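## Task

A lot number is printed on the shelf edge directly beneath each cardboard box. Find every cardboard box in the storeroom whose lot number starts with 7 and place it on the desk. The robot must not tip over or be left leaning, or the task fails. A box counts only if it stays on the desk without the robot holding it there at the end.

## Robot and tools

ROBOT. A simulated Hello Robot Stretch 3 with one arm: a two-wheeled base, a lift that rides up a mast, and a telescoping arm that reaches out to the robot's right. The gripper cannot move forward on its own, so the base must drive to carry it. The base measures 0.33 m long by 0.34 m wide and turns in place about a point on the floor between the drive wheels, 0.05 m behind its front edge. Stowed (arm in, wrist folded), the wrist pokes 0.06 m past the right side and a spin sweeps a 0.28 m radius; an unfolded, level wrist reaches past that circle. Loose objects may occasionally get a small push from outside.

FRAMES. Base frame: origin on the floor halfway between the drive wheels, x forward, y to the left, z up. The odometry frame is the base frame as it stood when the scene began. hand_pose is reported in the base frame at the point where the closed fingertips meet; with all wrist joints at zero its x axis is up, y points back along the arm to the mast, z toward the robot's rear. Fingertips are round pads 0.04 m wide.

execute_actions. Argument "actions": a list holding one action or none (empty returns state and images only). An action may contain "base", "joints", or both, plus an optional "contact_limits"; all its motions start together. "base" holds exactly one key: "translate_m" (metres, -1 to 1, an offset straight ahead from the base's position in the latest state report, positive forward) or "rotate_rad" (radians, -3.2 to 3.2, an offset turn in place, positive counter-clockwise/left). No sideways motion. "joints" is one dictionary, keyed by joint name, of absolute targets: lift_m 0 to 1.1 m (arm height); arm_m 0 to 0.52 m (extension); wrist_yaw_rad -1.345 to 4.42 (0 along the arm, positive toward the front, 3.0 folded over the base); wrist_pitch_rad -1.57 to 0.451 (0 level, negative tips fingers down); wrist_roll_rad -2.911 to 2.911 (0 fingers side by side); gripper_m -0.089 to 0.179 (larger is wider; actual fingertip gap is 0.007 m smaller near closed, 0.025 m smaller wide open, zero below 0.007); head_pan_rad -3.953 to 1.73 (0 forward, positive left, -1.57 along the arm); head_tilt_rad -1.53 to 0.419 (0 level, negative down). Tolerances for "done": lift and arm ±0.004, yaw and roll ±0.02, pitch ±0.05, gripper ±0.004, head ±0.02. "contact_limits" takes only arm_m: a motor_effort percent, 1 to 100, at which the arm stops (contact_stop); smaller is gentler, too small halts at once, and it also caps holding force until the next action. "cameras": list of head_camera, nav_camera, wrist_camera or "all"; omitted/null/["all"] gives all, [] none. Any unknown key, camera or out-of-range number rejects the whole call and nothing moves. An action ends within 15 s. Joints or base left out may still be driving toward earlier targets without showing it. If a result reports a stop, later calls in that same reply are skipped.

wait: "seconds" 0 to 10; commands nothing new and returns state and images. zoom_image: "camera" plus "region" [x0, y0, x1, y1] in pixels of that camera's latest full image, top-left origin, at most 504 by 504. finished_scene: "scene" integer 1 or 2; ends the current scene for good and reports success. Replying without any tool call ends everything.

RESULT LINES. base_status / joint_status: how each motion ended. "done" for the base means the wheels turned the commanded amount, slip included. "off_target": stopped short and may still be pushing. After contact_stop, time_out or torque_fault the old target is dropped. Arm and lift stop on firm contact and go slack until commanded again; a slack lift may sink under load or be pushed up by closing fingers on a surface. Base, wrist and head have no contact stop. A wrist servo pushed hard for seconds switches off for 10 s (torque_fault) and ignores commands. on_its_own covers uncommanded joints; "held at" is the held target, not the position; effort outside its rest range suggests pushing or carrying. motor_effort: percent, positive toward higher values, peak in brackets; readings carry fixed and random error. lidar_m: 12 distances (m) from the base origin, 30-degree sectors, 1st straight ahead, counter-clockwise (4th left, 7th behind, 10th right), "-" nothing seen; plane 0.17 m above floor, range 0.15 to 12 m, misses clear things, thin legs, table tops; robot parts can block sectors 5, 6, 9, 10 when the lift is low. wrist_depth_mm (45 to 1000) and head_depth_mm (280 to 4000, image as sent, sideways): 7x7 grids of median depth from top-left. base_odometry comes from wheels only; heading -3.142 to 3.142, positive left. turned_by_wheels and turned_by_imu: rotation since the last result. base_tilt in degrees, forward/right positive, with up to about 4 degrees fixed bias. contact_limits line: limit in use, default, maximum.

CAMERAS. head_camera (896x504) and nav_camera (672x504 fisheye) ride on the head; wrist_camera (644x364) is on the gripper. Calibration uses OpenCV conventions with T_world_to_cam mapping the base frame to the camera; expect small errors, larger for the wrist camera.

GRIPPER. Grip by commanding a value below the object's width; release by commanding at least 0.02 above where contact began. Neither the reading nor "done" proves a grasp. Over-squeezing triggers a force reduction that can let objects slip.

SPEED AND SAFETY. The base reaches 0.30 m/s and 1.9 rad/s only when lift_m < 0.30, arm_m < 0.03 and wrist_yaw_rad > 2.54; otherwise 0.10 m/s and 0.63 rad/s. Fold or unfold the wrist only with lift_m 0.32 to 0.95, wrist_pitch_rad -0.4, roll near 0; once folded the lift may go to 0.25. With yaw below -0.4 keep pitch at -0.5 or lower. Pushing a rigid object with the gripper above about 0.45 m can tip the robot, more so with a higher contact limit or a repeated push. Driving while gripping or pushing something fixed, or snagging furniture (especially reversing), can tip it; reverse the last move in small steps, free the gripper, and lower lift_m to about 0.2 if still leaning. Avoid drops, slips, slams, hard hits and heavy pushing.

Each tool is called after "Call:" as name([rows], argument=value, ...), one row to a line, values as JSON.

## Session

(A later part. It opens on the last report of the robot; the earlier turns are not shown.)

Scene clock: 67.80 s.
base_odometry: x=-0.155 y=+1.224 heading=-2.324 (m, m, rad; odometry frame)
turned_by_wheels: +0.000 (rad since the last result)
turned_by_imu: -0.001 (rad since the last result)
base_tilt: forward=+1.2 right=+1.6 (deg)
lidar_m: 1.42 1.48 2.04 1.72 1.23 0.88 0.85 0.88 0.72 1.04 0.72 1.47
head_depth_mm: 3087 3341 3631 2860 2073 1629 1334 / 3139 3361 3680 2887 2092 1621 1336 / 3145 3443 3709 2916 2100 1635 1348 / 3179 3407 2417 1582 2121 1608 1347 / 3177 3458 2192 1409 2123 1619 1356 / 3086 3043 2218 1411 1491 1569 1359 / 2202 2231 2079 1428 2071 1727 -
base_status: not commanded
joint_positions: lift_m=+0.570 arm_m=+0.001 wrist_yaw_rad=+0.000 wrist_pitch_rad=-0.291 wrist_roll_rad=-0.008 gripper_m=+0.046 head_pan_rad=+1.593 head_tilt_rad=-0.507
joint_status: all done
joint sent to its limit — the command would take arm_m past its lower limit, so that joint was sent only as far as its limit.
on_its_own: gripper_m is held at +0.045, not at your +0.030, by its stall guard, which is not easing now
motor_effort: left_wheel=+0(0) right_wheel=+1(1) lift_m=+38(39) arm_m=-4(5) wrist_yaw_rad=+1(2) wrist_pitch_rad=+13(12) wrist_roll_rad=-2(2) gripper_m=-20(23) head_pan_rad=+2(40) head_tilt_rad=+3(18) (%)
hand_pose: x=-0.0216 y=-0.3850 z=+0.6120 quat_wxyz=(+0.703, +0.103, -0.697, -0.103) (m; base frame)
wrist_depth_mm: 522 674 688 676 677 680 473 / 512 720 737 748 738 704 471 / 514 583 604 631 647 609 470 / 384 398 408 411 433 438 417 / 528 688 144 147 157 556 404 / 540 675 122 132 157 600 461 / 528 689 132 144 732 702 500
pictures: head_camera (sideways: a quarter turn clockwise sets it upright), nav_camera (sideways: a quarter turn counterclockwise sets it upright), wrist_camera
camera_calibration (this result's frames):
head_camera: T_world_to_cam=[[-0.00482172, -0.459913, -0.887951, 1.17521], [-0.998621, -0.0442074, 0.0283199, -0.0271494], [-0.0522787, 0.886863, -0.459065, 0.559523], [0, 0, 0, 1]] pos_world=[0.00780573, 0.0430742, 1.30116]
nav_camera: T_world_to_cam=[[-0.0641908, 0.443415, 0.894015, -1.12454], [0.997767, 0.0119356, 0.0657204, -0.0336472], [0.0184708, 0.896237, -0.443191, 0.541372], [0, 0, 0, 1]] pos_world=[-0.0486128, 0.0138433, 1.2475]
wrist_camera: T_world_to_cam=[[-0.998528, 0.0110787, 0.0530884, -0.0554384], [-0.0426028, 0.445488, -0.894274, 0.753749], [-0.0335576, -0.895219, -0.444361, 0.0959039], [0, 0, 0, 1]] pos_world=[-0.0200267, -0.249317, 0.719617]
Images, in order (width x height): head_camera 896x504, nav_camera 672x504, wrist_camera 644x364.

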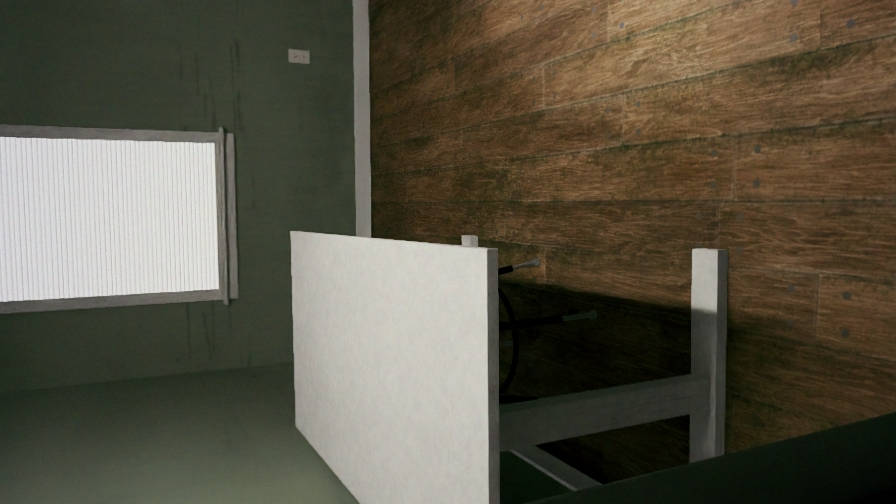

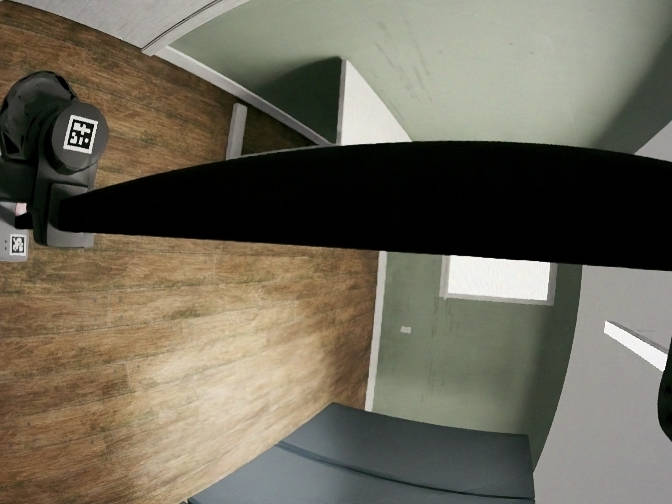

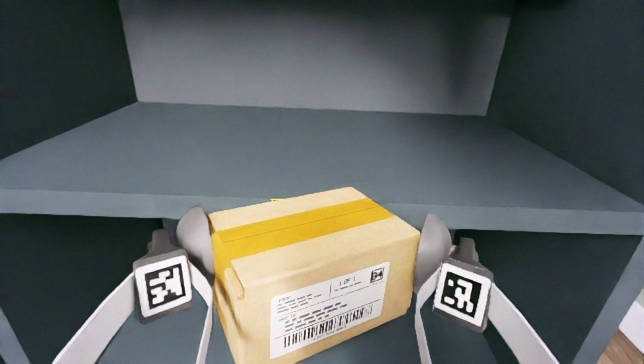

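Call:
execute_actions([
  {"base":{"rotate_rad":2.19},"joints":{"lift_m":0.72}},
], cameras=[])

Call:
execute_actions([
  {"base":{"translate_m":0.54}},
], cameras=[])

Call:
execute_actions([
  {"base":{"rotate_rad":1.0},"joints":{"head_pan_rad":-1.57,"head_tilt_rad":-0.7}},
], cameras=[])

Call:
execute_actions([
  {"joints":{"arm_m":0.45}},
], cameras=["head_camera","wrist_camera"])

Scene clock: 78.20 s.
base_odometry: x=-0.155 y=+1.224 heading=-0.134 (m, m, rad; odometry frame)
turned_by_wheels: +2.190 (rad since the last result)
turned_by_imu: +2.169 (rad since the last result)
base_tilt: forward=+1.2 right=+1.6 (deg)
lidar_m: 1.13 0.86 0.85 0.90 0.72 1.04 0.72 1.44 1.42 1.52 2.23 1.25
head_depth_mm: 746 799 852 905 975 1068 1180 / 799 858 926 1004 1098 1202 1280 / 854 921 997 1095 1207 1340 1340 / 917 998 1089 1202 1334 1497 1348 / 996 1083 1196 1333 1499 1601 1319 / 1080 1180 1274 1373 839 919 1074 / 582 622 679 718 889 976 -
base_status: done
joint_positions: lift_m=+0.720 arm_m=+0.001 wrist_yaw_rad=+0.000 wrist_pitch_rad=-0.291 wrist_roll_rad=-0.008 gripper_m=+0.046 head_pan_rad=+1.593 head_tilt_rad=-0.507
joint_status: all done
on_its_own: gripper_m is held at +0.045, not at your +0.030, by its stall guard, which is not easing now
motor_effort: left_wheel=-2(7) right_wheel=+2(4) lift_m=+38(41) arm_m=-4(4) wrist_yaw_rad=+0(0) wrist_pitch_rad=+13(13) wrist_roll_rad=-2(2) gripper_m=-20(20) head_pan_rad=+4(3) head_tilt_rad=+2(3) (%)
hand_pose: x=-0.0216 y=-0.3849 z=+0.7619 quat_wxyz=(+0.703, +0.103, -0.697, -0.103) (m; base frame)
wrist_depth_mm: - - - - - 974 851 / - - - - - - 870 / - - - - - - 896 / - - - - - - 949 / - - 144 146 158 - - / - - 122 132 156 - - / 934 924 133 144 - - -
pictures: none
No camera images: the call's "cameras" was empty. Leave "cameras" out to get every camera's image.

Scene clock: 85.10 s.
base_odometry: x=+0.381 y=+1.152 heading=-0.134 (m, m, rad; odometry frame)
turned_by_wheels: +0.000 (rad since the last result)
turned_by_imu: -0.003 (rad since the last result)
base_tilt: forward=+1.3 right=+1.6 (deg)
lidar_m: 0.73 0.54 0.53 0.58 0.85 1.03 1.25 1.75 1.73 1.85 2.72 0.75
head_depth_mm: 450 483 517 558 607 662 731 / 479 516 556 604 659 729 813 / 514 555 603 657 723 807 913 / 553 599 656 720 803 907 1036 / 597 652 719 799 905 1033 1210 / 649 717 798 888 1013 1227 1325 / 702 782 922 1063 1222 1386 -
base_status: done
joint_positions: lift_m=+0.720 arm_m=+0.001 wrist_yaw_rad=+0.000 wrist_pitch_rad=-0.291 wrist_roll_rad=-0.008 gripper_m=+0.046 head_pan_rad=+1.593 head_tilt_rad=-0.507
joint_status: not commanded
on_its_own: gripper_m is held at +0.045, not at your +0.030, by its stall guard, which is not easing now
motor_effort: left_wheel=-1(4) right_wheel=+2(5) lift_m=+39(38) arm_m=-4(4) wrist_yaw_rad=+1(1) wrist_pitch_rad=+13(13) wrist_roll_rad=-2(2) gripper_m=-19(20) head_pan_rad=+3(3) head_tilt_rad=+2(3) (%)
hand_pose: x=-0.0216 y=-0.3849 z=+0.7619 quat_wxyz=(+0.703, +0.103, -0.697, -0.103) (m; base frame)
wrist_depth_mm: - - - - - - - / - - - - - - - / - - - - - - - / - - - - - - - / - - 144 147 159 - - / - - 122 131 157 - - / 954 917 133 144 - - -
pictures: none
No camera images: the call's "cameras" was empty. Leave "cameras" out to get every camera's image.

Scene clock: 87.63 s.
base_odometry: x=+0.381 y=+1.152 heading=+0.866 (m, m, rad; odometry frame)
turned_by_wheels: +1.000 (rad since the last result)
turned_by_imu: +0.991 (rad since the last result)
base_tilt: forward=+1.3 right=+1.6 (deg)
lidar_m: 0.54 0.57 0.80 1.03 1.55 1.78 1.73 1.82 2.56 0.75 0.76 0.54
head_depth_mm: 2715 3042 2839 971 1598 1405 1196 / 2779 2996 1262 943 1604 1401 1199 / 2798 1950 1282 947 1608 569 - / 2816 2002 1287 952 1076 1234 1216 / 2747 2006 1299 958 1108 1355 1219 / 1779 1757 1308 968 1611 1430 1223 / 1315 1335 1277 975 1289 1338 1205
base_status: done
joint_positions: lift_m=+0.720 arm_m=+0.001 wrist_yaw_rad=+0.000 wrist_pitch_rad=-0.291 wrist_roll_rad=-0.008 gripper_m=+0.046 head_pan_rad=-1.563 head_tilt_rad=-0.691
joint_status: all done
on_its_own: gripper_m is held at +0.045, not at your +0.030, by its stall guard, which is not easing now
motor_effort: left_wheel=-1(7) right_wheel=+2(4) lift_m=+38(39) arm_m=-4(4) wrist_yaw_rad=+1(1) wrist_pitch_rad=+13(13) wrist_roll_rad=-2(2) gripper_m=-20(20) head_pan_rad=-5(42) head_tilt_rad=-3(19) (%)
hand_pose: x=-0.0216 y=-0.3849 z=+0.7619 quat_wxyz=(+0.703, +0.103, -0.697, -0.103) (m; base frame)
wrist_depth_mm: 641 888 - - - - - / 633 845 892 979 - - - / 455 463 485 499 520 - - / 664 903 540 406 - - - / 668 941 144 147 158 - - / 678 828 122 131 156 - - / 666 929 133 144 - - -
pictures: none
No camera images: the call's "cameras" was empty. Leave "cameras" out to get every camera's image.

Scene clock: 92.13 s.
base_odometry: x=+0.381 y=+1.152 heading=+0.866 (m, m, rad; odometry frame)
turned_by_wheels: +0.000 (rad since the last result)
turned_by_imu: -0.001 (rad since the last result)
base_tilt: forward=+1.3 right=+1.7 (deg)
lidar_m: 0.53 0.57 0.80 1.03 1.55 1.78 1.73 1.82 2.57 0.75 0.76 0.54
head_depth_mm: 2732 3047 2828 987 1559 - - / 2765 2966 1260 - 1600 1414 1207 / 2797 1959 1277 - 1614 1416 1205 / 2828 1976 1291 919 1073 1311 1212 / 2773 2025 1301 958 1109 1357 1213 / 1784 1746 1314 968 1622 1427 1223 / 1325 1334 1263 969 1295 1340 1213
base_status: not commanded
joint_positions: lift_m=+0.720 arm_m=+0.450 wrist_yaw_rad=+0.000 wrist_pitch_rad=-0.291 wrist_roll_rad=-0.008 gripper_m=+0.046 head_pan_rad=-1.563 head_tilt_rad=-0.691
joint_status: all done
on_its_own: gripper_m is held at +0.045, not at your +0.030, by its stall guard, which is not easing now
motor_effort: left_wheel=-2(1) right_wheel=+2(2) lift_m=+38(39) arm_m=+4(4) wrist_yaw_rad=+1(1) wrist_pitch_rad=+12(13) wrist_roll_rad=-2(2) gripper_m=-19(20) head_pan_rad=-5(5) head_tilt_rad=-3(3) (%)
hand_pose: x=-0.0216 y=-0.8331 z=+0.7619 quat_wxyz=(+0.703, +0.103, -0.697, -0.103) (m; base frame)
wrist_depth_mm: 621 878 - - - - - / 611 796 852 923 - - - / 443 457 480 486 514 - - / 310 317 325 333 344 354 - / 239 252 143 147 157 263 266 / 194 202 122 132 155 212 214 / 168 162 133 143 172 173 176
pictures: head_camera (sideways: a quarter turn clockwise sets it upright), wrist_camera
camera_calibration (this result's frames):
head_camera: T_world_to_cam=[[0.0102834, 0.614492, -0.788856, 1.04591], [0.999198, 0.0242075, 0.0318822, -0.0439667], [0.0386876, -0.788552, -0.61375, 0.760222], [0, 0, 0, 1]] pos_world=[0.0037648, -0.0421626, 1.29306]
wrist_camera: T_world_to_cam=[[-0.998529, 0.011007, 0.053093, -0.0584828], [-0.0426348, 0.445597, -0.894218, 1.08754], [-0.0335007, -0.895166, -0.444472, -0.238502], [0, 0, 0, 1]] pos_world=[-0.0200199, -0.697457, 0.869591]
Images, in order (width x height): head_camera 896x504, wrist_camera 644x364.

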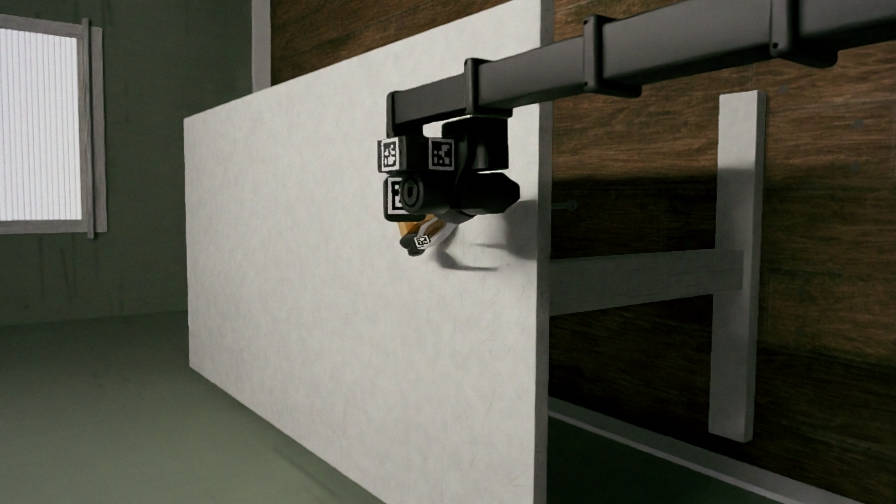

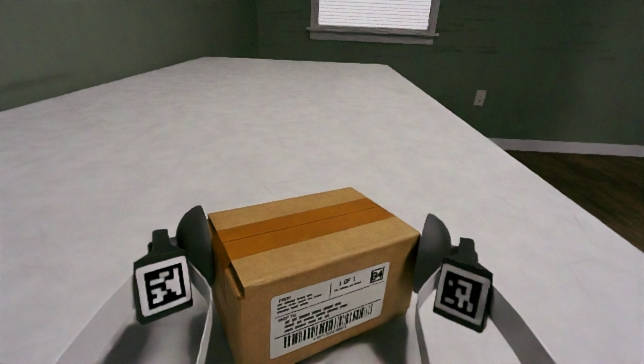

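Call:
execute_actions([
  {"joints":{"lift_m":0.711}},
], cameras=[])

Call:
execute_actions([
  {"joints":{"gripper_m":0.14}},
], cameras=[])

Call:
execute_actions([
  {"joints":{"arm_m":0,"lift_m":0.74}},
], cameras=["wrist_camera"])

Call:
execute_actions([
  {"base":{"translate_m":-0.2},"joints":{"wrist_yaw_rad":3.0,"wrist_pitch_rad":-0.4,"gripper_m":0.03,"lift_m":0.5}},
], cameras=[])

Call:
execute_actions([
  {"base":{"translate_m":-0.8},"joints":{"lift_m":0.27,"head_pan_rad":-0.5,"head_tilt_rad":-0.4}},
], cameras=[])

Call:
execute_actions([
  {"base":{"rotate_rad":-1.62}},
], cameras=[])

Call:
execute_actions([
  {"base":{"translate_m":1}},
], cameras=[])

Call:
execute_actions([
  {"base":{"translate_m":1}},
], cameras=["nav_camera"])

Scene clock: 105.60 s.
base_odometry: x=+0.381 y=+1.152 heading=+0.866 (m, m, rad; odometry frame)
turned_by_wheels: +0.000 (rad since the last result)
turned_by_imu: -0.001 (rad since the last result)
base_tilt: forward=+1.3 right=+1.6 (deg)
lidar_m: 0.54 0.57 0.80 1.03 1.55 1.78 1.73 1.82 2.56 0.75 0.76 0.54
head_depth_mm: 2752 3049 2831 971 1545 - - / 2730 2979 1267 1032 1599 1406 1198 / 2785 1967 1275 - 1610 1412 1203 / 2840 1990 1284 927 1075 1310 1211 / 2730 2000 1298 961 1106 1361 1213 / 1792 1763 1316 965 1624 1437 1223 / 1329 1333 1262 977 1297 1340 1208
base_status: not commanded
joint_positions: lift_m=+0.711 arm_m=+0.450 wrist_yaw_rad=+0.000 wrist_pitch_rad=-0.291 wrist_roll_rad=-0.008 gripper_m=+0.046 head_pan_rad=-1.563 head_tilt_rad=-0.691
joint_status: all done
on_its_own: gripper_m is held at +0.045, not at your +0.030, by its stall guard, which is not easing now
motor_effort: left_wheel=-1(1) right_wheel=+2(2) lift_m=+32(36) arm_m=+4(4) wrist_yaw_rad=+0(1) wrist_pitch_rad=+13(13) wrist_roll_rad=-2(2) gripper_m=-19(20) head_pan_rad=-5(4) head_tilt_rad=-4(3) (%)
hand_pose: x=-0.0216 y=-0.8331 z=+0.7532 quat_wxyz=(+0.703, +0.103, -0.697, -0.103) (m; base frame)
wrist_depth_mm: 624 906 - - - - - / 610 749 816 881 - - - / 414 429 445 464 481 - - / 294 298 304 315 323 331 - / 225 236 143 147 157 249 252 / 184 191 122 131 156 199 199 / 158 153 132 144 160 163 166
pictures: none
No camera images: the call's "cameras" was empty. Leave "cameras" out to get every camera's image.

Scene clock: 107.03 s.
base_odometry: x=+0.381 y=+1.152 heading=+0.866 (m, m, rad; odometry frame)
turned_by_wheels: +0.000 (rad since the last result)
turned_by_imu: +0.000 (rad since the last result)
base_tilt: forward=+1.3 right=+1.6 (deg)
lidar_m: 0.54 0.57 0.80 1.03 1.55 1.77 1.73 1.82 2.56 0.75 0.76 0.54
head_depth_mm: 2715 3030 2835 971 1542 - - / 2775 2961 1265 1029 1604 1400 1198 / 2785 1953 1278 - 1608 1419 1209 / 2818 1988 1290 924 1073 1312 1213 / 2743 2012 1304 961 1105 1362 1221 / 1791 1750 1311 968 1616 1438 1220 / 1321 1333 1267 975 1292 1336 1214
base_status: not commanded
joint_positions: lift_m=+0.711 arm_m=+0.450 wrist_yaw_rad=+0.000 wrist_pitch_rad=-0.291 wrist_roll_rad=-0.008 gripper_m=+0.140 head_pan_rad=-1.563 head_tilt_rad=-0.691
joint_status: all done
motor_effort: left_wheel=-1(1) right_wheel=+2(2) lift_m=+32(31) arm_m=+4(4) wrist_yaw_rad=+1(1) wrist_pitch_rad=+13(13) wrist_roll_rad=-2(2) gripper_m=-1(84) head_pan_rad=-5(4) head_tilt_rad=-3(3) (%)
hand_pose: x=-0.0216 y=-0.8331 z=+0.7532 quat_wxyz=(+0.703, +0.103, -0.697, -0.103) (m; base frame)
wrist_depth_mm: 623 904 - - - - - / 619 768 821 902 - - - / 415 431 443 462 481 - - / 295 300 308 318 319 330 - / 226 238 158 152 228 259 253 / 190 - 131 133 164 - 202 / - 155 143 146 161 159 167
pictures: none
No camera images: the call's "cameras" was empty. Leave "cameras" out to get every camera's image.

Scene clock: 111.53 s.
base_odometry: x=+0.381 y=+1.152 heading=+0.866 (m, m, rad; odometry frame)
turned_by_wheels: +0.000 (rad since the last result)
turned_by_imu: -0.001 (rad since the last result)
base_tilt: forward=+1.3 right=+1.6 (deg)
lidar_m: 0.54 0.57 0.80 1.03 1.55 1.77 1.73 1.81 2.57 0.75 0.76 0.54
head_depth_mm: 2761 3019 2838 972 1598 1404 1218 / 2774 2981 1265 941 1601 1407 1227 / 2805 1955 1276 929 1603 1435 - / 2813 1983 1291 935 1071 1318 1212 / 2737 2027 1298 962 1108 1387 1215 / 1792 1747 1316 971 1624 1430 1222 / 1323 1333 1264 976 1300 1342 1206
base_status: not commanded
joint_positions: lift_m=+0.740 arm_m=+0.001 wrist_yaw_rad=+0.000 wrist_pitch_rad=-0.291 wrist_roll_rad=-0.008 gripper_m=+0.140 head_pan_rad=-1.563 head_tilt_rad=-0.692
joint_status: all done
joint sent to its limit — the command would take arm_m past its lower limit, so that joint was sent only as far as its limit.
motor_effort: left_wheel=-1(1) right_wheel=+2(2) lift_m=+38(39) arm_m=-4(2) wrist_yaw_rad=+1(1) wrist_pitch_rad=+12(13) wrist_roll_rad=-2(2) gripper_m=+0(0) head_pan_rad=-4(4) head_tilt_rad=-4(4) (%)
hand_pose: x=-0.0216 y=-0.3850 z=+0.7820 quat_wxyz=(+0.703, +0.103, -0.697, -0.103) (m; base frame)
wrist_depth_mm: 648 917 - - - - - / 655 834 - - - - - / 520 521 549 537 596 - - / 617 781 424 434 424 - - / 662 899 - - - - - / 656 - - - - - - / 669 938 879 - - - -
pictures: wrist_camera
camera_calibration (this result's frames):
wrist_camera: T_world_to_cam=[[-0.998529, 0.0110124, 0.0530914, -0.0644773], [-0.0426341, 0.445513, -0.89426, 0.90579], [-0.0335009, -0.895208, -0.444388, 0.171484], [0, 0, 0, 1]] pos_world=[-0.02002, -0.249318, 0.889641]
Images, in order (width x height): wrist_camera 644x364.

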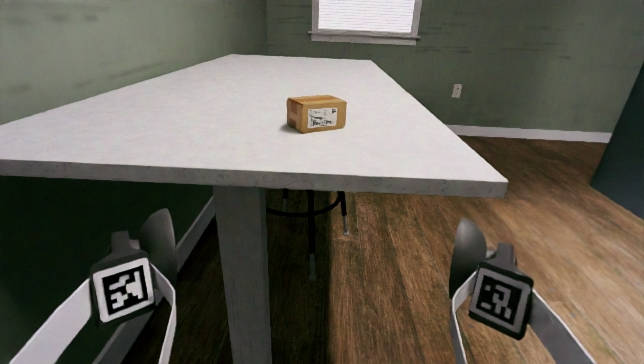

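Scene clock: 114.60 s.
base_odometry: x=+0.251 y=+1.000 heading=+0.866 (m, m, rad; odometry frame)
turned_by_wheels: +0.000 (rad since the last result)
turned_by_imu: -0.001 (rad since the last result)
base_tilt: forward=+1.3 right=+1.6 (deg)
lidar_m: 0.73 0.78 1.07 1.42 1.46 1.57 1.53 1.61 2.28 1.26 0.79 0.78
head_depth_mm: 2717 3039 2830 2127 1675 1398 1200 / 2779 3078 2858 2135 1687 1409 1200 / 2783 2995 1421 987 1620 1412 1203 / 2797 1981 1292 954 1625 1423 1215 / 2850 2025 1301 936 1638 1430 1221 / 2443 2046 1316 957 1061 1321 1222 / 1803 1775 1327 977 1641 1445 1227
base_status: done
joint_positions: lift_m=+0.500 arm_m=+0.001 wrist_yaw_rad=+2.999 wrist_pitch_rad=-0.412 wrist_roll_rad=-0.008 gripper_m=+0.030 head_pan_rad=-1.563 head_tilt_rad=-0.692
joint_status: all done
motor_effort: left_wheel=-1(7) right_wheel=+2(2) lift_m=+31(35) arm_m=-4(4) wrist_yaw_rad=+2(0) wrist_pitch_rad=+7(11) wrist_roll_rad=-2(2) gripper_m=+0(81) head_pan_rad=-4(4) head_tilt_rad=-3(4) (%)
hand_pose: x=+0.0108 y=+0.0765 z=+0.5141 quat_wxyz=(+0.194, +0.698, +0.096, +0.683) (m; base frame)
wrist_depth_mm: - - - - - - 746 / - - - - - - 759 / - - - - - - 777 / - - - - - - 785 / 855 899 927 905 929 955 771 / 722 739 - 756 805 766 753 / 638 638 664 665 667 676 683
pictures: none
No camera images: the call's "cameras" was empty. Leave "cameras" out to get every camera's image.

Scene clock: 120.27 s.
base_odometry: x=-0.267 y=+0.390 heading=+0.866 (m, m, rad; odometry frame)
turned_by_wheels: +0.000 (rad since the last result)
turned_by_imu: -0.001 (rad since the last result)
base_tilt: forward=+1.3 right=+1.6 (deg)
lidar_m: 1.53 1.53 1.09 1.08 1.01 0.76 0.74 0.78 1.09 3.20 1.58 1.30
head_depth_mm: 1672 1794 1932 1616 1252 1797 1436 / 1602 1702 1830 1643 1203 1811 1404 / 1523 1620 1737 1653 1898 1652 1450 / 1458 1550 1649 1719 1885 1829 1458 / 1393 1482 1569 1667 1781 1833 1461 / 1338 1418 1496 1591 1706 1765 1466 / 1287 1358 1435 1514 1600 1690 1476
base_status: done
joint_positions: lift_m=+0.270 arm_m=+0.001 wrist_yaw_rad=+2.999 wrist_pitch_rad=-0.412 wrist_roll_rad=-0.008 gripper_m=+0.030 head_pan_rad=-0.507 head_tilt_rad=-0.408
joint_status: all done
motor_effort: left_wheel=-1(10) right_wheel=+2(3) lift_m=+31(31) arm_m=-3(3) wrist_yaw_rad=+2(2) wrist_pitch_rad=+7(7) wrist_roll_rad=-2(2) gripper_m=+0(0) head_pan_rad=+3(41) head_tilt_rad=+3(20) (%)
hand_pose: x=+0.0107 y=+0.0765 z=+0.2841 quat_wxyz=(+0.194, +0.698, +0.096, +0.683) (m; base frame)
wrist_depth_mm: 945 - - - - - - / - - - - - - - / 855 - 957 971 - - - / 680 684 739 722 739 766 794 / 575 577 602 593 603 613 625 / 475 486 - 515 514 508 518 / - - - - 433 435 440
pictures: none
No camera images: the call's "cameras" was empty. Leave "cameras" out to get every camera's image.

Scene clock: 122.50 s.
base_odometry: x=-0.267 y=+0.390 heading=-0.754 (m, m, rad; odometry frame)
turned_by_wheels: -1.620 (rad since the last result)
turned_by_imu: -1.600 (rad since the last result)
base_tilt: forward=+1.3 right=+1.7 (deg)
lidar_m: 3.20 1.58 1.30 1.52 1.54 1.57 1.08 1.04 0.76 0.74 0.77 1.06
head_depth_mm: 884 928 977 1028 1075 1141 1206 / 1010 1064 1126 1189 1263 1346 1373 / 1171 1244 1321 1422 1530 1649 1452 / 1391 1501 1608 1755 1924 1837 1458 / 1718 1882 2067 2280 2331 1841 1459 / 2814 2962 3185 3320 2468 1863 1459 / 2707 2882 3032 3214 2500 1863 1479
base_status: done
joint_positions: lift_m=+0.270 arm_m=+0.001 wrist_yaw_rad=+2.999 wrist_pitch_rad=-0.412 wrist_roll_rad=-0.008 gripper_m=+0.030 head_pan_rad=-0.507 head_tilt_rad=-0.408
joint_status: not commanded
motor_effort: left_wheel=+3(12) right_wheel=-1(5) lift_m=+32(31) arm_m=-4(4) wrist_yaw_rad=+2(1) wrist_pitch_rad=+7(7) wrist_roll_rad=-2(2) gripper_m=+0(0) head_pan_rad=+3(2) head_tilt_rad=+2(2) (%)
hand_pose: x=+0.0107 y=+0.0765 z=+0.2841 quat_wxyz=(+0.194, +0.698, +0.096, +0.683) (m; base frame)
wrist_depth_mm: - - - - - - - / - - - - - - - / 884 - 959 961 - - - / 695 720 715 734 751 756 783 / 569 573 606 592 603 613 625 / 473 488 - 504 509 511 519 / - - - - 429 433 435
pictures: none
No camera images: the call's "cameras" was empty. Leave "cameras" out to get every camera's image.

Scene clock: 127.67 s.
base_odometry: x=+0.462 y=-0.294 heading=-0.754 (m, m, rad; odometry frame)
turned_by_wheels: +0.000 (rad since the last result)
turned_by_imu: -0.003 (rad since the last result)
base_tilt: forward=+1.3 right=+1.6 (deg)
lidar_m: 2.23 2.18 1.01 1.04 1.61 2.19 2.07 1.05 0.77 0.75 0.77 1.07
head_depth_mm: 896 939 981 1031 1088 1152 1220 / 1016 1078 1129 1203 1273 1361 1387 / 1183 1256 1339 1428 1538 1642 1456 / 2150 2269 2421 2582 2456 1834 1461 / 2056 2169 2302 2444 2492 1833 1461 / 1963 2054 2178 2315 2357 1854 1467 / 1888 1970 2099 2213 2269 1854 1468
base_status: done
joint_positions: lift_m=+0.270 arm_m=+0.001 wrist_yaw_rad=+2.999 wrist_pitch_rad=-0.412 wrist_roll_rad=-0.008 gripper_m=+0.030 head_pan_rad=-0.507 head_tilt_rad=-0.408
joint_status: not commanded
motor_effort: left_wheel=+3(12) right_wheel=-1(4) lift_m=+31(31) arm_m=-4(4) wrist_yaw_rad=+1(1) wrist_pitch_rad=+7(7) wrist_roll_rad=-2(2) gripper_m=+0(0) head_pan_rad=+2(3) head_tilt_rad=+2(3) (%)
hand_pose: x=+0.0107 y=+0.0765 z=+0.2841 quat_wxyz=(+0.194, +0.698, +0.096, +0.683) (m; base frame)
wrist_depth_mm: - - - - - - - / - - - - - - - / 881 - 923 955 - - - / 682 698 727 734 744 751 779 / 567 558 605 592 609 615 614 / 478 490 - 509 511 507 530 / - - - - 426 430 438
pictures: none
No camera images: the call's "cameras" was empty. Leave "cameras" out to get every camera's image.

Scene clock: 132.83 s.
base_odometry: x=+1.191 y=-0.979 heading=-0.754 (m, m, rad; odometry frame)
turned_by_wheels: +0.000 (rad since the last result)
turned_by_imu: -0.003 (rad since the last result)
base_tilt: forward=+1.3 right=+1.6 (deg)
lidar_m: 1.23 1.28 1.59 1.10 1.22 1.65 2.89 1.06 0.78 0.75 0.78 1.28
head_depth_mm: 1366 1459 1581 1697 1858 1804 1433 / 1298 1381 1477 1607 1719 1781 1440 / 1227 1306 1395 1486 1617 1706 1455 / 1169 1244 1315 1404 1520 1631 1452 / 1119 1183 1257 1334 1426 1537 1467 / 1066 1127 1192 1267 1344 1443 1467 / 1021 1075 1132 1204 1276 1357 1409
base_status: done
joint_positions: lift_m=+0.270 arm_m=+0.001 wrist_yaw_rad=+2.999 wrist_pitch_rad=-0.412 wrist_roll_rad=-0.008 gripper_m=+0.030 head_pan_rad=-0.507 head_tilt_rad=-0.408
joint_status: not commanded
motor_effort: left_wheel=+3(12) right_wheel=-1(5) lift_m=+32(29) arm_m=-4(4) wrist_yaw_rad=+1(1) wrist_pitch_rad=+7(7) wrist_roll_rad=-2(2) gripper_m=+0(0) head_pan_rad=+2(2) head_tilt_rad=+3(3) (%)
hand_pose: x=+0.0107 y=+0.0765 z=+0.2841 quat_wxyz=(+0.194, +0.698, +0.096, +0.683) (m; base frame)
wrist_depth_mm: - - - - - - - / - - - - - - - / 880 - 892 973 - - - / 703 694 721 727 750 764 789 / 568 563 596 580 606 607 623 / 473 489 - 510 513 507 521 / - - - - 428 432 440
pictures: nav_camera (sideways: a quarter turn counterclockwise sets it upright)
camera_calibration (this result's frames):
nav_camera: T_world_to_cam=[[0.335437, -0.124081, 0.933855, -1.17897], [-0.498931, -0.864247, 0.0643819, -0.0227832], [0.799093, -0.487525, -0.351809, 0.417692], [0, 0, 0, 1]] pos_world=[0.0503275, 0.0376577, 1.2494]
Images, in order (width x height): nav_camera 672x504.

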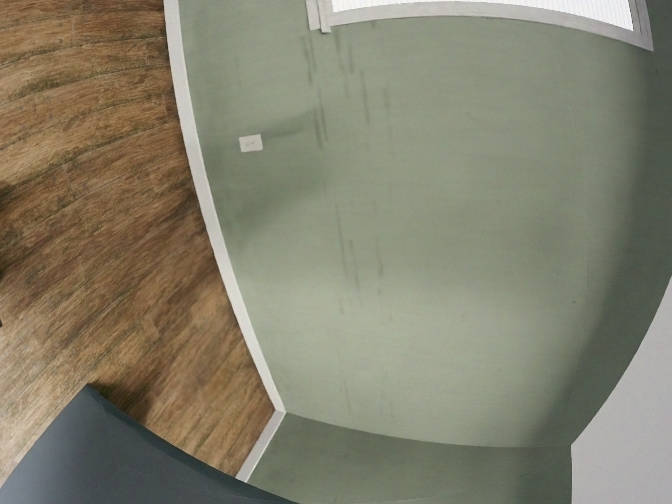

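Shelf ends ~0.25 ahead; gap centre at ~0.75.

Call:
execute_actions([
  {"base":{"translate_m":0.75}},
], cameras=[])

Call:
execute_actions([
  {"base":{"rotate_rad":-1.59}},
], cameras=[])

Call:
execute_actions([
  {"base":{"translate_m":1},"joints":{"head_pan_rad":-0.9}},
], cameras=["nav_camera"])

Scene clock: 139.80 s.
base_odometry: x=+1.738 y=-1.492 heading=-0.754 (m, m, rad; odometry frame)
turned_by_wheels: +0.000 (rad since the last result)
turned_by_imu: -0.003 (rad since the last result)
base_tilt: forward=+1.3 right=+1.6 (deg)
lidar_m: 0.49 0.51 0.69 1.53 1.59 1.52 2.91 1.07 0.93 1.86 0.69 0.50
head_depth_mm: 507 542 584 632 691 760 844 / 480 512 549 593 639 700 770 / 456 485 518 554 598 650 709 / 434 460 489 523 562 605 657 / 415 438 465 495 528 568 614 / 395 418 442 468 500 533 574 / 379 399 421 446 473 504 540
base_status: done
joint_positions: lift_m=+0.270 arm_m=+0.001 wrist_yaw_rad=+2.999 wrist_pitch_rad=-0.412 wrist_roll_rad=-0.008 gripper_m=+0.030 head_pan_rad=-0.507 head_tilt_rad=-0.408
joint_status: not commanded
motor_effort: left_wheel=+3(11) right_wheel=-1(4) lift_m=+31(31) arm_m=-4(4) wrist_yaw_rad=+2(1) wrist_pitch_rad=+7(8) wrist_roll_rad=-2(2) gripper_m=+0(0) head_pan_rad=+3(2) head_tilt_rad=+2(3) (%)
hand_pose: x=+0.0107 y=+0.0765 z=+0.2841 quat_wxyz=(+0.194, +0.698, +0.096, +0.683) (m; base frame)
wrist_depth_mm: - - - - - 673 493 / - - - - - 684 498 / 893 - 965 993 943 689 492 / 697 706 727 755 758 671 505 / 560 571 605 593 600 600 488 / 478 489 - 509 528 510 490 / - - - - 427 434 436
pictures: none
No camera images: the call's "cameras" was empty. Leave "cameras" out to get every camera's image.

Scene clock: 142.00 s.
base_odometry: x=+1.738 y=-1.492 heading=-2.344 (m, m, rad; odometry frame)
turned_by_wheels: -1.590 (rad since the last result)
turned_by_imu: -1.570 (rad since the last result)
base_tilt: forward=+1.3 right=+1.7 (deg)
lidar_m: 1.89 0.69 0.50 0.49 0.50 0.69 1.53 1.33 2.18 2.95 1.07 0.93
head_depth_mm: 820 878 944 1023 1118 1230 1343 / 776 832 885 958 1035 1129 1253 / 827 877 937 1002 1081 1170 1271 / 982 1057 1138 1238 1355 1496 1452 / 2019 2160 2309 2450 2480 1838 1456 / 1965 2068 2207 2314 2386 1856 1470 / 1872 1958 2082 2208 2283 1863 1472
base_status: done
joint_positions: lift_m=+0.270 arm_m=+0.001 wrist_yaw_rad=+2.999 wrist_pitch_rad=-0.412 wrist_roll_rad=-0.008 gripper_m=+0.030 head_pan_rad=-0.507 head_tilt_rad=-0.408
joint_status: not commanded
motor_effort: left_wheel=+3(13) right_wheel=-1(4) lift_m=+32(31) arm_m=-4(3) wrist_yaw_rad=+1(1) wrist_pitch_rad=+8(8) wrist_roll_rad=-2(2) gripper_m=+0(0) head_pan_rad=+3(3) head_tilt_rad=+2(2) (%)
hand_pose: x=+0.0107 y=+0.0765 z=+0.2841 quat_wxyz=(+0.194, +0.698, +0.096, +0.683) (m; base frame)
wrist_depth_mm: 431 - 461 474 495 517 527 / 475 - 499 511 540 563 580 / 506 - 539 565 593 611 653 / 537 553 594 606 635 666 694 / 558 561 603 595 599 620 626 / 476 488 - 508 513 500 523 / - - - - 425 432 434
pictures: none
No camera images: the call's "cameras" was empty. Leave "cameras" out to get every camera's image.

Scene clock: 147.17 s.
base_odometry: x=+1.040 y=-2.208 heading=-2.343 (m, m, rad; odometry frame)
turned_by_wheels: +0.000 (rad since the last result)
turned_by_imu: -0.003 (rad since the last result)
base_tilt: forward=+1.2 right=+1.6 (deg)
lidar_m: 1.23 0.69 0.50 0.49 0.50 0.69 1.90 2.23 0.55 0.53 0.56 1.27
head_depth_mm: 2422 2646 2872 3056 2301 1622 671 / 2060 2218 2399 2594 2422 1823 1451 / 1811 1936 2058 2212 2284 1820 1457 / 1614 1708 1799 1927 2044 1827 1460 / 1447 1522 1597 1693 1805 1786 1459 / 1317 1382 1444 1520 1591 1659 1465 / 1207 1259 1317 1374 1449 1510 1471
base_status: done
joint_positions: lift_m=+0.270 arm_m=+0.001 wrist_yaw_rad=+2.999 wrist_pitch_rad=-0.412 wrist_roll_rad=-0.008 gripper_m=+0.030 head_pan_rad=-0.893 head_tilt_rad=-0.408
joint_status: all done
motor_effort: left_wheel=+3(12) right_wheel=-1(3) lift_m=+31(32) arm_m=-4(4) wrist_yaw_rad=+1(1) wrist_pitch_rad=+7(7) wrist_roll_rad=-2(2) gripper_m=+0(1) head_pan_rad=-4(31) head_tilt_rad=+3(3) (%)
hand_pose: x=+0.0107 y=+0.0765 z=+0.2841 quat_wxyz=(+0.194, +0.698, +0.096, +0.683) (m; base frame)
wrist_depth_mm: 430 - 459 485 502 509 537 / 463 - 502 521 539 553 578 / 501 - 536 564 592 613 650 / 532 549 588 608 636 663 698 / 557 569 600 583 589 607 614 / 475 497 - 511 521 508 511 / - - - - 424 437 441
pictures: nav_camera (sideways: a quarter turn counterclockwise sets it upright)
camera_calibration (this result's frames):
nav_camera: T_world_to_cam=[[0.264038, -0.241214, 0.933863, -1.17854], [-0.787576, -0.612845, 0.0643816, -0.021022], [0.556784, -0.752487, -0.351789, 0.419144], [0, 0, 0, 1]] pos_world=[0.061251, 0.0182371, 1.2494]
Images, in order (width x height): nav_camera 672x504.

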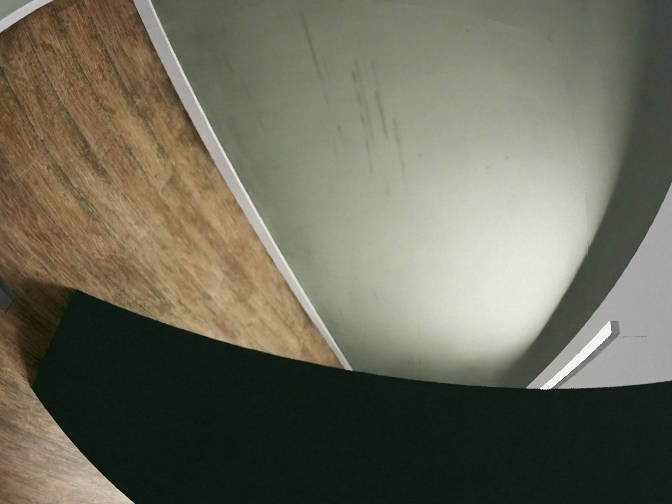

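Shelf front ~0.22 ahead; go to 0.8.

Call:
execute_actions([
  {"base":{"translate_m":0.8}},
], cameras=[])

Call:
execute_actions([
  {"base":{"rotate_rad":-1.59},"joints":{"head_pan_rad":-0.5,"head_tilt_rad":-0.5}},
], cameras=["nav_camera","head_camera"])

Call:
execute_actions([
  {"base":{"translate_m":1},"joints":{"head_pan_rad":-1.57,"head_tilt_rad":-0.7}},
], cameras=["nav_camera","head_camera"])

Scene clock: 155.90 s.
base_odometry: x=+0.481 y=-2.781 heading=-2.343 (m, m, rad; odometry frame)
turned_by_wheels: +0.000 (rad since the last result)
turned_by_imu: -0.003 (rad since the last result)
base_tilt: forward=+1.3 right=+1.7 (deg)
lidar_m: 0.43 0.45 0.50 0.49 0.51 0.69 1.90 0.79 1.46 1.69 0.62 0.45
head_depth_mm: 806 875 958 1062 1181 1339 1391 / 689 741 798 870 949 1050 1178 / 605 644 686 736 794 861 945 / 537 568 600 639 684 732 789 / 483 508 535 565 599 636 678 / 439 460 483 505 533 562 594 / 402 420 439 459 480 503 530
base_status: done
joint_positions: lift_m=+0.270 arm_m=+0.001 wrist_yaw_rad=+2.999 wrist_pitch_rad=-0.412 wrist_roll_rad=-0.008 gripper_m=+0.030 head_pan_rad=-0.893 head_tilt_rad=-0.408
joint_status: not commanded
motor_effort: left_wheel=+3(12) right_wheel=-1(3) lift_m=+32(31) arm_m=-4(4) wrist_yaw_rad=+1(2) wrist_pitch_rad=+8(8) wrist_roll_rad=-2(2) gripper_m=+0(0) head_pan_rad=-4(4) head_tilt_rad=+3(3) (%)
hand_pose: x=+0.0107 y=+0.0765 z=+0.2841 quat_wxyz=(+0.194, +0.698, +0.096, +0.683) (m; base frame)
wrist_depth_mm: 429 - 462 479 487 517 439 / 467 - 501 509 545 542 436 / 509 - 543 569 589 582 438 / 543 566 585 623 648 616 441 / 553 571 601 579 610 583 452 / 478 488 - 509 513 513 437 / - - - - 428 437 420
pictures: none
No camera images: the call's "cameras" was empty. Leave "cameras" out to get every camera's image.

Scene clock: 158.07 s.
base_odometry: x=+0.481 y=-2.781 heading=+2.350 (m, m, rad; odometry frame)
turned_by_wheels: -1.590 (rad since the last result)
turned_by_imu: -1.570 (rad since the last result)
base_tilt: forward=+1.2 right=+1.6 (deg)
lidar_m: 1.71 0.61 0.45 0.43 0.45 0.51 0.49 0.50 0.69 1.86 0.79 1.46
head_depth_mm: 1187 1292 1064 810 880 967 1097 / 1285 1472 1144 1604 1250 1462 1284 / 1258 1524 1323 1703 1374 1570 1355 / 1315 1437 1498 1647 1804 1622 1364 / 1304 1436 1616 2063 2085 1680 1366 / 2027 2178 2354 2618 2190 1691 1371 / 2713 2999 3918 3116 2207 1693 1375
base_status: done
joint_positions: lift_m=+0.270 arm_m=+0.001 wrist_yaw_rad=+2.999 wrist_pitch_rad=-0.412 wrist_roll_rad=-0.008 gripper_m=+0.030 head_pan_rad=-0.507 head_tilt_rad=-0.494
joint_status: all done
motor_effort: left_wheel=+3(14) right_wheel=-1(5) lift_m=+31(31) arm_m=-4(4) wrist_yaw_rad=+1(2) wrist_pitch_rad=+7(7) wrist_roll_rad=-2(2) gripper_m=+0(0) head_pan_rad=+3(31) head_tilt_rad=-2(12) (%)
hand_pose: x=+0.0107 y=+0.0765 z=+0.2841 quat_wxyz=(+0.194, +0.698, +0.096, +0.683) (m; base frame)
wrist_depth_mm: 388 - 410 424 448 462 486 / 416 - 440 466 483 503 529 / 449 - 479 515 530 551 589 / 490 510 531 544 583 603 633 / 524 531 556 580 599 607 624 / 483 486 - 506 517 508 514 / - - - - 423 431 435
pictures: head_camera (sideways: a quarter turn clockwise sets it upright), nav_camera (sideways: a quarter turn counterclockwise sets it upright)
camera_calibration (this result's frames):
head_camera: T_world_to_cam=[[-0.384187, 0.230531, -0.894011, 1.18543], [0.465574, 0.884565, 0.0280224, -0.0356942], [0.797271, -0.405463, -0.447167, 0.538858], [0, 0, 0, 1]] pos_world=[0.0424283, -0.0232175, 1.30175]
nav_camera: T_world_to_cam=[[0.40471, -0.162589, 0.899875, -1.13505], [-0.494097, -0.86693, 0.0655788, -0.0243636], [0.769466, -0.471166, -0.43119, 0.521175], [0, 0, 0, 1]] pos_world=[0.0463011, 0.0398918, 1.24772]
Images, in order (width x height): head_camera 896x504, nav_camera 672x504.

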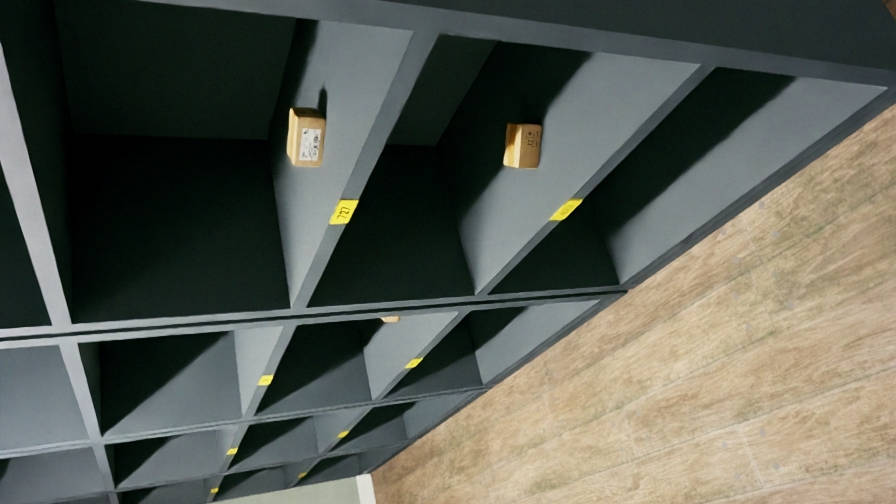

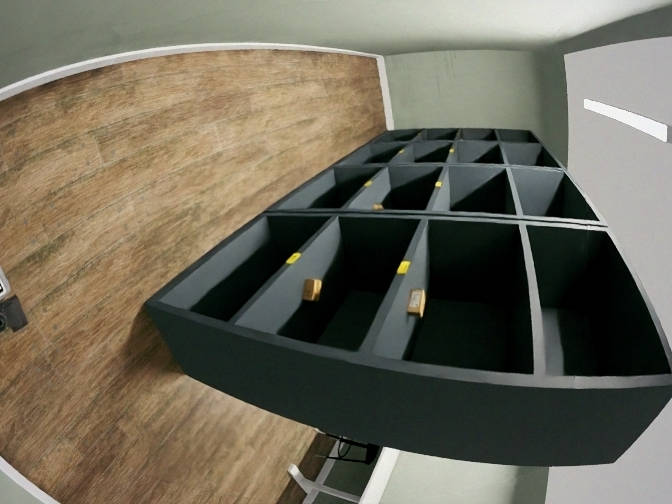

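Scene clock: 163.23 s.
base_odometry: x=-0.221 y=-2.069 heading=+2.350 (m, m, rad; odometry frame)
turned_by_wheels: +0.000 (rad since the last result)
turned_by_imu: -0.003 (rad since the last result)
base_tilt: forward=+1.3 right=+1.6 (deg)
lidar_m: 1.74 0.62 0.46 0.44 0.45 0.62 1.48 1.54 0.71 1.02 0.71 1.44
head_depth_mm: 849 914 658 1162 987 1254 1149 / 848 916 663 1175 997 1271 1158 / 850 920 669 1175 987 1260 1161 / 854 923 668 1175 972 1275 1167 / 856 926 684 1190 1013 1280 1169 / 856 927 690 1200 1022 1286 1179 / 860 943 697 1099 996 1029 1168
base_status: done
joint_positions: lift_m=+0.270 arm_m=+0.001 wrist_yaw_rad=+2.999 wrist_pitch_rad=-0.412 wrist_roll_rad=-0.008 gripper_m=+0.030 head_pan_rad=-1.563 head_tilt_rad=-0.691
joint_status: all done
motor_effort: left_wheel=+3(12) right_wheel=-1(5) lift_m=+31(31) arm_m=-4(3) wrist_yaw_rad=+1(1) wrist_pitch_rad=+8(7) wrist_roll_rad=-2(2) gripper_m=+0(0) head_pan_rad=-5(41) head_tilt_rad=-4(16) (%)
hand_pose: x=+0.0107 y=+0.0765 z=+0.2841 quat_wxyz=(+0.194, +0.698, +0.096, +0.683) (m; base frame)
wrist_depth_mm: 391 - 415 435 458 472 488 / 424 - 452 467 491 517 543 / 450 - 488 519 547 565 595 / 488 509 528 565 591 616 642 / 517 535 578 584 599 597 619 / 472 489 - 511 516 511 513 / - - - - 427 442 436
pictures: head_camera (sideways: a quarter turn clockwise sets it upright), nav_camera (sideways: a quarter turn counterclockwise sets it upright)
camera_calibration (this result's frames):
head_camera: T_world_to_cam=[[0.0102292, 0.614428, -0.788907, 1.04597], [0.999196, 0.0242991, 0.0318809, -0.0439649], [0.0387582, -0.788599, -0.613685, 0.760136], [0, 0, 0, 1]] pos_world=[0.00376856, -0.0421635, 1.29306]
nav_camera: T_world_to_cam=[[0.0590239, -0.600285, 0.797605, -0.999577], [-0.99774, -0.00978426, 0.0664704, -0.0224351], [-0.0320972, -0.799726, -0.599506, 0.74506], [0, 0, 0, 1]] pos_world=[0.0605288, -0.00440613, 1.24543]
Images, in order (width x height): head_camera 896x504, nav_camera 672x504.

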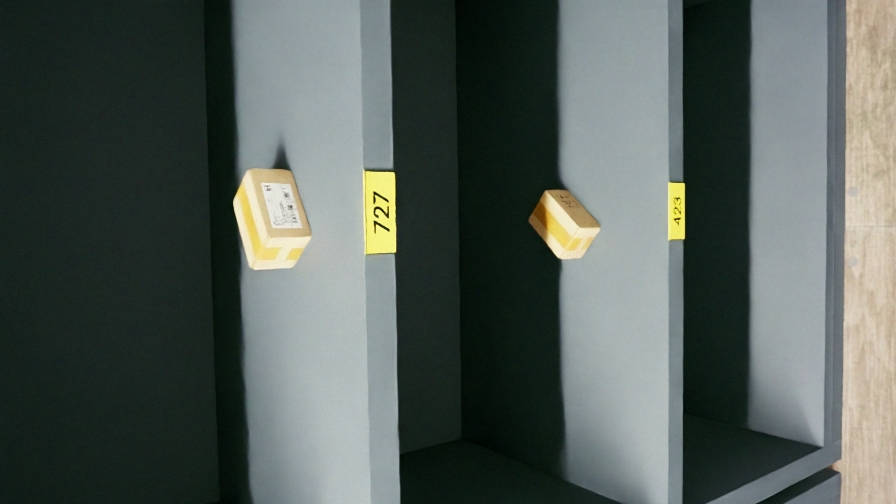

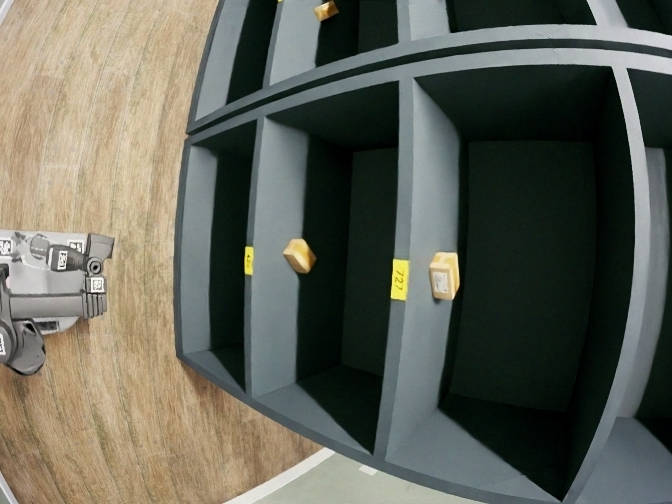

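Scout the others first.

Call:
execute_actions([
  {"base":{"translate_m":0.92}},
], cameras=["head_camera"])

Call:
execute_actions([
  {"base":{"translate_m":0.92}},
], cameras=["head_camera"])

Call:
execute_actions([
  {"joints":{"head_pan_rad":-0.6,"head_tilt_rad":-0.5}},
], cameras=["head_camera"])

Scene clock: 171.33 s.
base_odometry: x=-0.868 y=-1.415 heading=+2.350 (m, m, rad; odometry frame)
turned_by_wheels: +0.000 (rad since the last result)
turned_by_imu: -0.003 (rad since the last result)
base_tilt: forward=+1.3 right=+1.6 (deg)
lidar_m: 1.78 0.63 0.46 0.44 0.46 0.63 1.69 1.46 0.69 1.02 0.71 1.43
head_depth_mm: 837 904 659 1158 988 1230 1150 / 845 908 664 1159 995 1234 1152 / 845 910 668 1171 999 1242 1159 / 848 911 676 1180 980 1246 1168 / 852 919 683 1189 1007 1254 1171 / 850 930 689 1200 1014 1263 1172 / 852 934 696 1160 1026 1018 1171
base_status: done
joint_positions: lift_m=+0.270 arm_m=+0.001 wrist_yaw_rad=+2.999 wrist_pitch_rad=-0.412 wrist_roll_rad=-0.008 gripper_m=+0.030 head_pan_rad=-1.563 head_tilt_rad=-0.691
joint_status: not commanded
motor_effort: left_wheel=+3(12) right_wheel=-1(3) lift_m=+30(32) arm_m=-4(4) wrist_yaw_rad=+1(1) wrist_pitch_rad=+8(8) wrist_roll_rad=-2(2) gripper_m=+0(0) head_pan_rad=-4(4) head_tilt_rad=-3(3) (%)
hand_pose: x=+0.0107 y=+0.0765 z=+0.2841 quat_wxyz=(+0.194, +0.698, +0.096, +0.683) (m; base frame)
wrist_depth_mm: 395 - 428 442 461 476 505 / 428 - 455 475 493 522 544 / 462 - 499 521 541 569 600 / 501 519 554 566 585 630 641 / 524 547 574 592 601 610 626 / 476 486 - 513 512 507 523 / - - - - 433 438 439
pictures: head_camera (sideways: a quarter turn clockwise sets it upright)
camera_calibration (this result's frames):
head_camera: T_world_to_cam=[[0.0102463, 0.614427, -0.788907, 1.04597], [0.999197, 0.0242713, 0.0318809, -0.0439649], [0.0387363, -0.7886, -0.613685, 0.760136], [0, 0, 0, 1]] pos_world=[0.00376739, -0.0421634, 1.29306]
Images, in order (width x height): head_camera 896x504.

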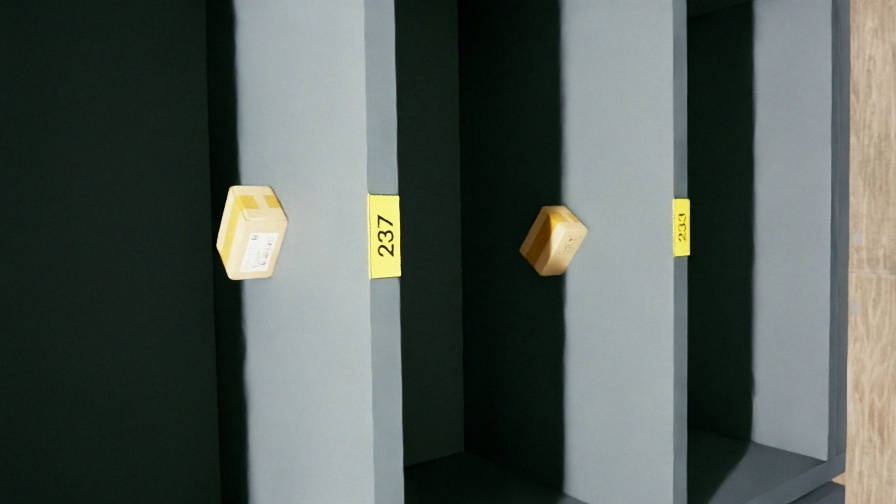

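Scene clock: 176.23 s.
base_odometry: x=-1.515 y=-0.760 heading=+2.350 (m, m, rad; odometry frame)
turned_by_wheels: +0.000 (rad since the last result)
turned_by_imu: -0.002 (rad since the last result)
base_tilt: forward=+1.3 right=+1.6 (deg)
lidar_m: 1.44 0.65 0.47 0.45 0.47 0.64 1.72 1.43 0.68 1.01 0.72 0.78
head_depth_mm: 836 896 658 1161 990 1204 1149 / 837 901 665 1162 996 1230 1150 / 836 905 671 1178 1000 1246 1160 / 840 905 677 1179 979 1247 1167 / 844 917 680 1187 1011 1256 1172 / 844 926 690 1187 1019 1261 1176 / 848 926 697 1158 1021 1074 1173
base_status: done
joint_positions: lift_m=+0.270 arm_m=+0.001 wrist_yaw_rad=+2.999 wrist_pitch_rad=-0.412 wrist_roll_rad=-0.008 gripper_m=+0.030 head_pan_rad=-1.563 head_tilt_rad=-0.691
joint_status: not commanded
motor_effort: left_wheel=+3(12) right_wheel=-1(2) lift_m=+31(30) arm_m=-4(4) wrist_yaw_rad=+1(1) wrist_pitch_rad=+7(8) wrist_roll_rad=-2(2) gripper_m=+0(0) head_pan_rad=-4(4) head_tilt_rad=-4(3) (%)
hand_pose: x=+0.0107 y=+0.0765 z=+0.2841 quat_wxyz=(+0.194, +0.698, +0.096, +0.683) (m; base frame)
wrist_depth_mm: 404 - 435 451 464 477 503 / 433 - 465 486 499 522 554 / 459 - 516 536 552 603 611 / 510 526 562 575 600 629 662 / 525 552 582 581 609 610 611 / 478 493 - 511 512 508 511 / - - - - 435 438 436
pictures: head_camera (sideways: a quarter turn clockwise sets it upright)
camera_calibration (this result's frames):
head_camera: T_world_to_cam=[[0.010255, 0.614427, -0.788907, 1.04597], [0.999197, 0.0242572, 0.0318809, -0.0439649], [0.0387251, -0.788601, -0.613685, 0.760137], [0, 0, 0, 1]] pos_world=[0.00376679, -0.0421634, 1.29306]
Images, in order (width x height): head_camera 896x504.

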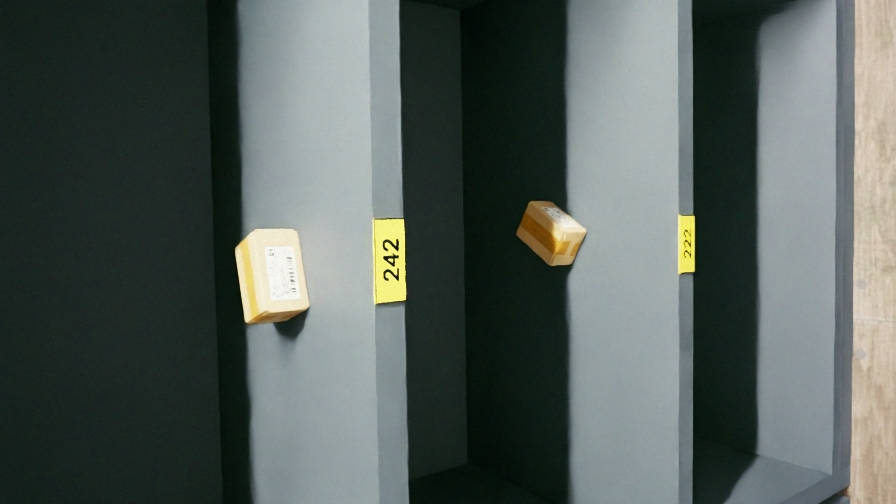

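Scene clock: 177.33 s.
base_odometry: x=-1.515 y=-0.760 heading=+2.350 (m, m, rad; odometry frame)
turned_by_wheels: +0.000 (rad since the last result)
turned_by_imu: +0.000 (rad since the last result)
base_tilt: forward=+1.3 right=+1.6 (deg)
lidar_m: 1.44 0.65 0.47 0.45 0.47 0.64 1.72 1.43 0.68 1.01 0.72 0.78
head_depth_mm: 589 622 670 717 808 900 1088 / 1163 1272 949 808 880 955 1061 / 1309 1459 1133 1627 1239 1496 1300 / 1392 1512 1154 1690 1412 1552 1345 / 1301 1418 1455 1613 1793 1649 1348 / 1248 1350 1462 1583 1727 1664 1357 / 1224 1307 1392 1495 1608 1659 1364
base_status: not commanded
joint_positions: lift_m=+0.270 arm_m=+0.001 wrist_yaw_rad=+2.999 wrist_pitch_rad=-0.412 wrist_roll_rad=-0.008 gripper_m=+0.030 head_pan_rad=-0.607 head_tilt_rad=-0.508
joint_status: all done
motor_effort: left_wheel=+3(3) right_wheel=-1(1) lift_m=+31(31) arm_m=-4(4) wrist_yaw_rad=+1(0) wrist_pitch_rad=+8(8) wrist_roll_rad=-2(2) gripper_m=+0(0) head_pan_rad=+2(40) head_tilt_rad=+2(14) (%)
hand_pose: x=+0.0107 y=+0.0765 z=+0.2841 quat_wxyz=(+0.194, +0.698, +0.096, +0.683) (m; base frame)
wrist_depth_mm: 400 - 434 445 457 483 506 / 432 - 464 491 499 528 544 / 473 - 513 525 563 580 607 / 512 525 555 581 608 641 682 / 525 561 586 582 605 600 622 / 472 486 - 502 528 510 515 / - - - - 430 442 433
pictures: head_camera (sideways: a quarter turn clockwise sets it upright)
camera_calibration (this result's frames):
head_camera: T_world_to_cam=[[-0.369164, 0.274772, -0.887817, 1.17726], [0.552104, 0.833294, 0.0283263, -0.0366172], [0.747596, -0.47971, -0.459324, 0.55498], [0, 0, 0, 1]] pos_world=[0.0399166, -0.0267342, 1.30114]
Images, in order (width x height): head_camera 896x504.

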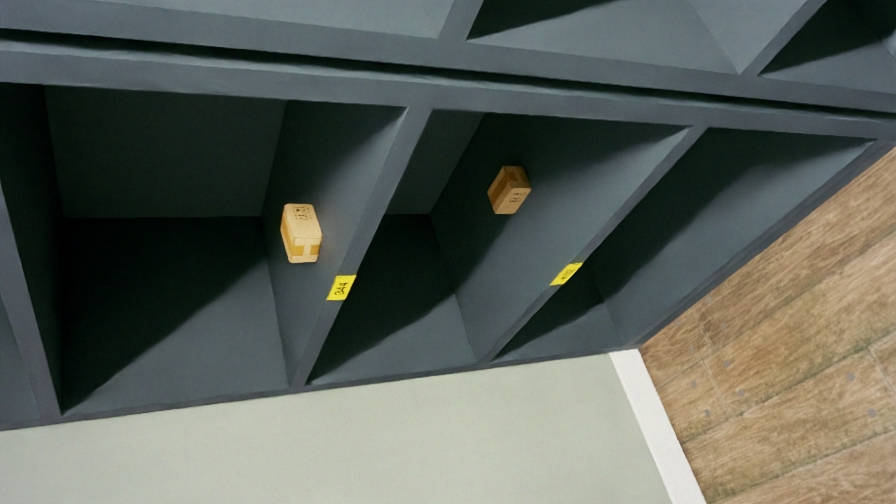

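Call:
zoom_image(camera="head_camera", region=[310,240,600,320])

Region (310, 240, 600, 320) of head_camera's 896x504 image, scaled by 1.738, with more detail than that image has; it fills the top 139 rows of this view, and the rest is white.

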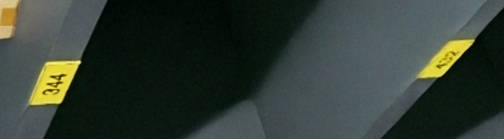

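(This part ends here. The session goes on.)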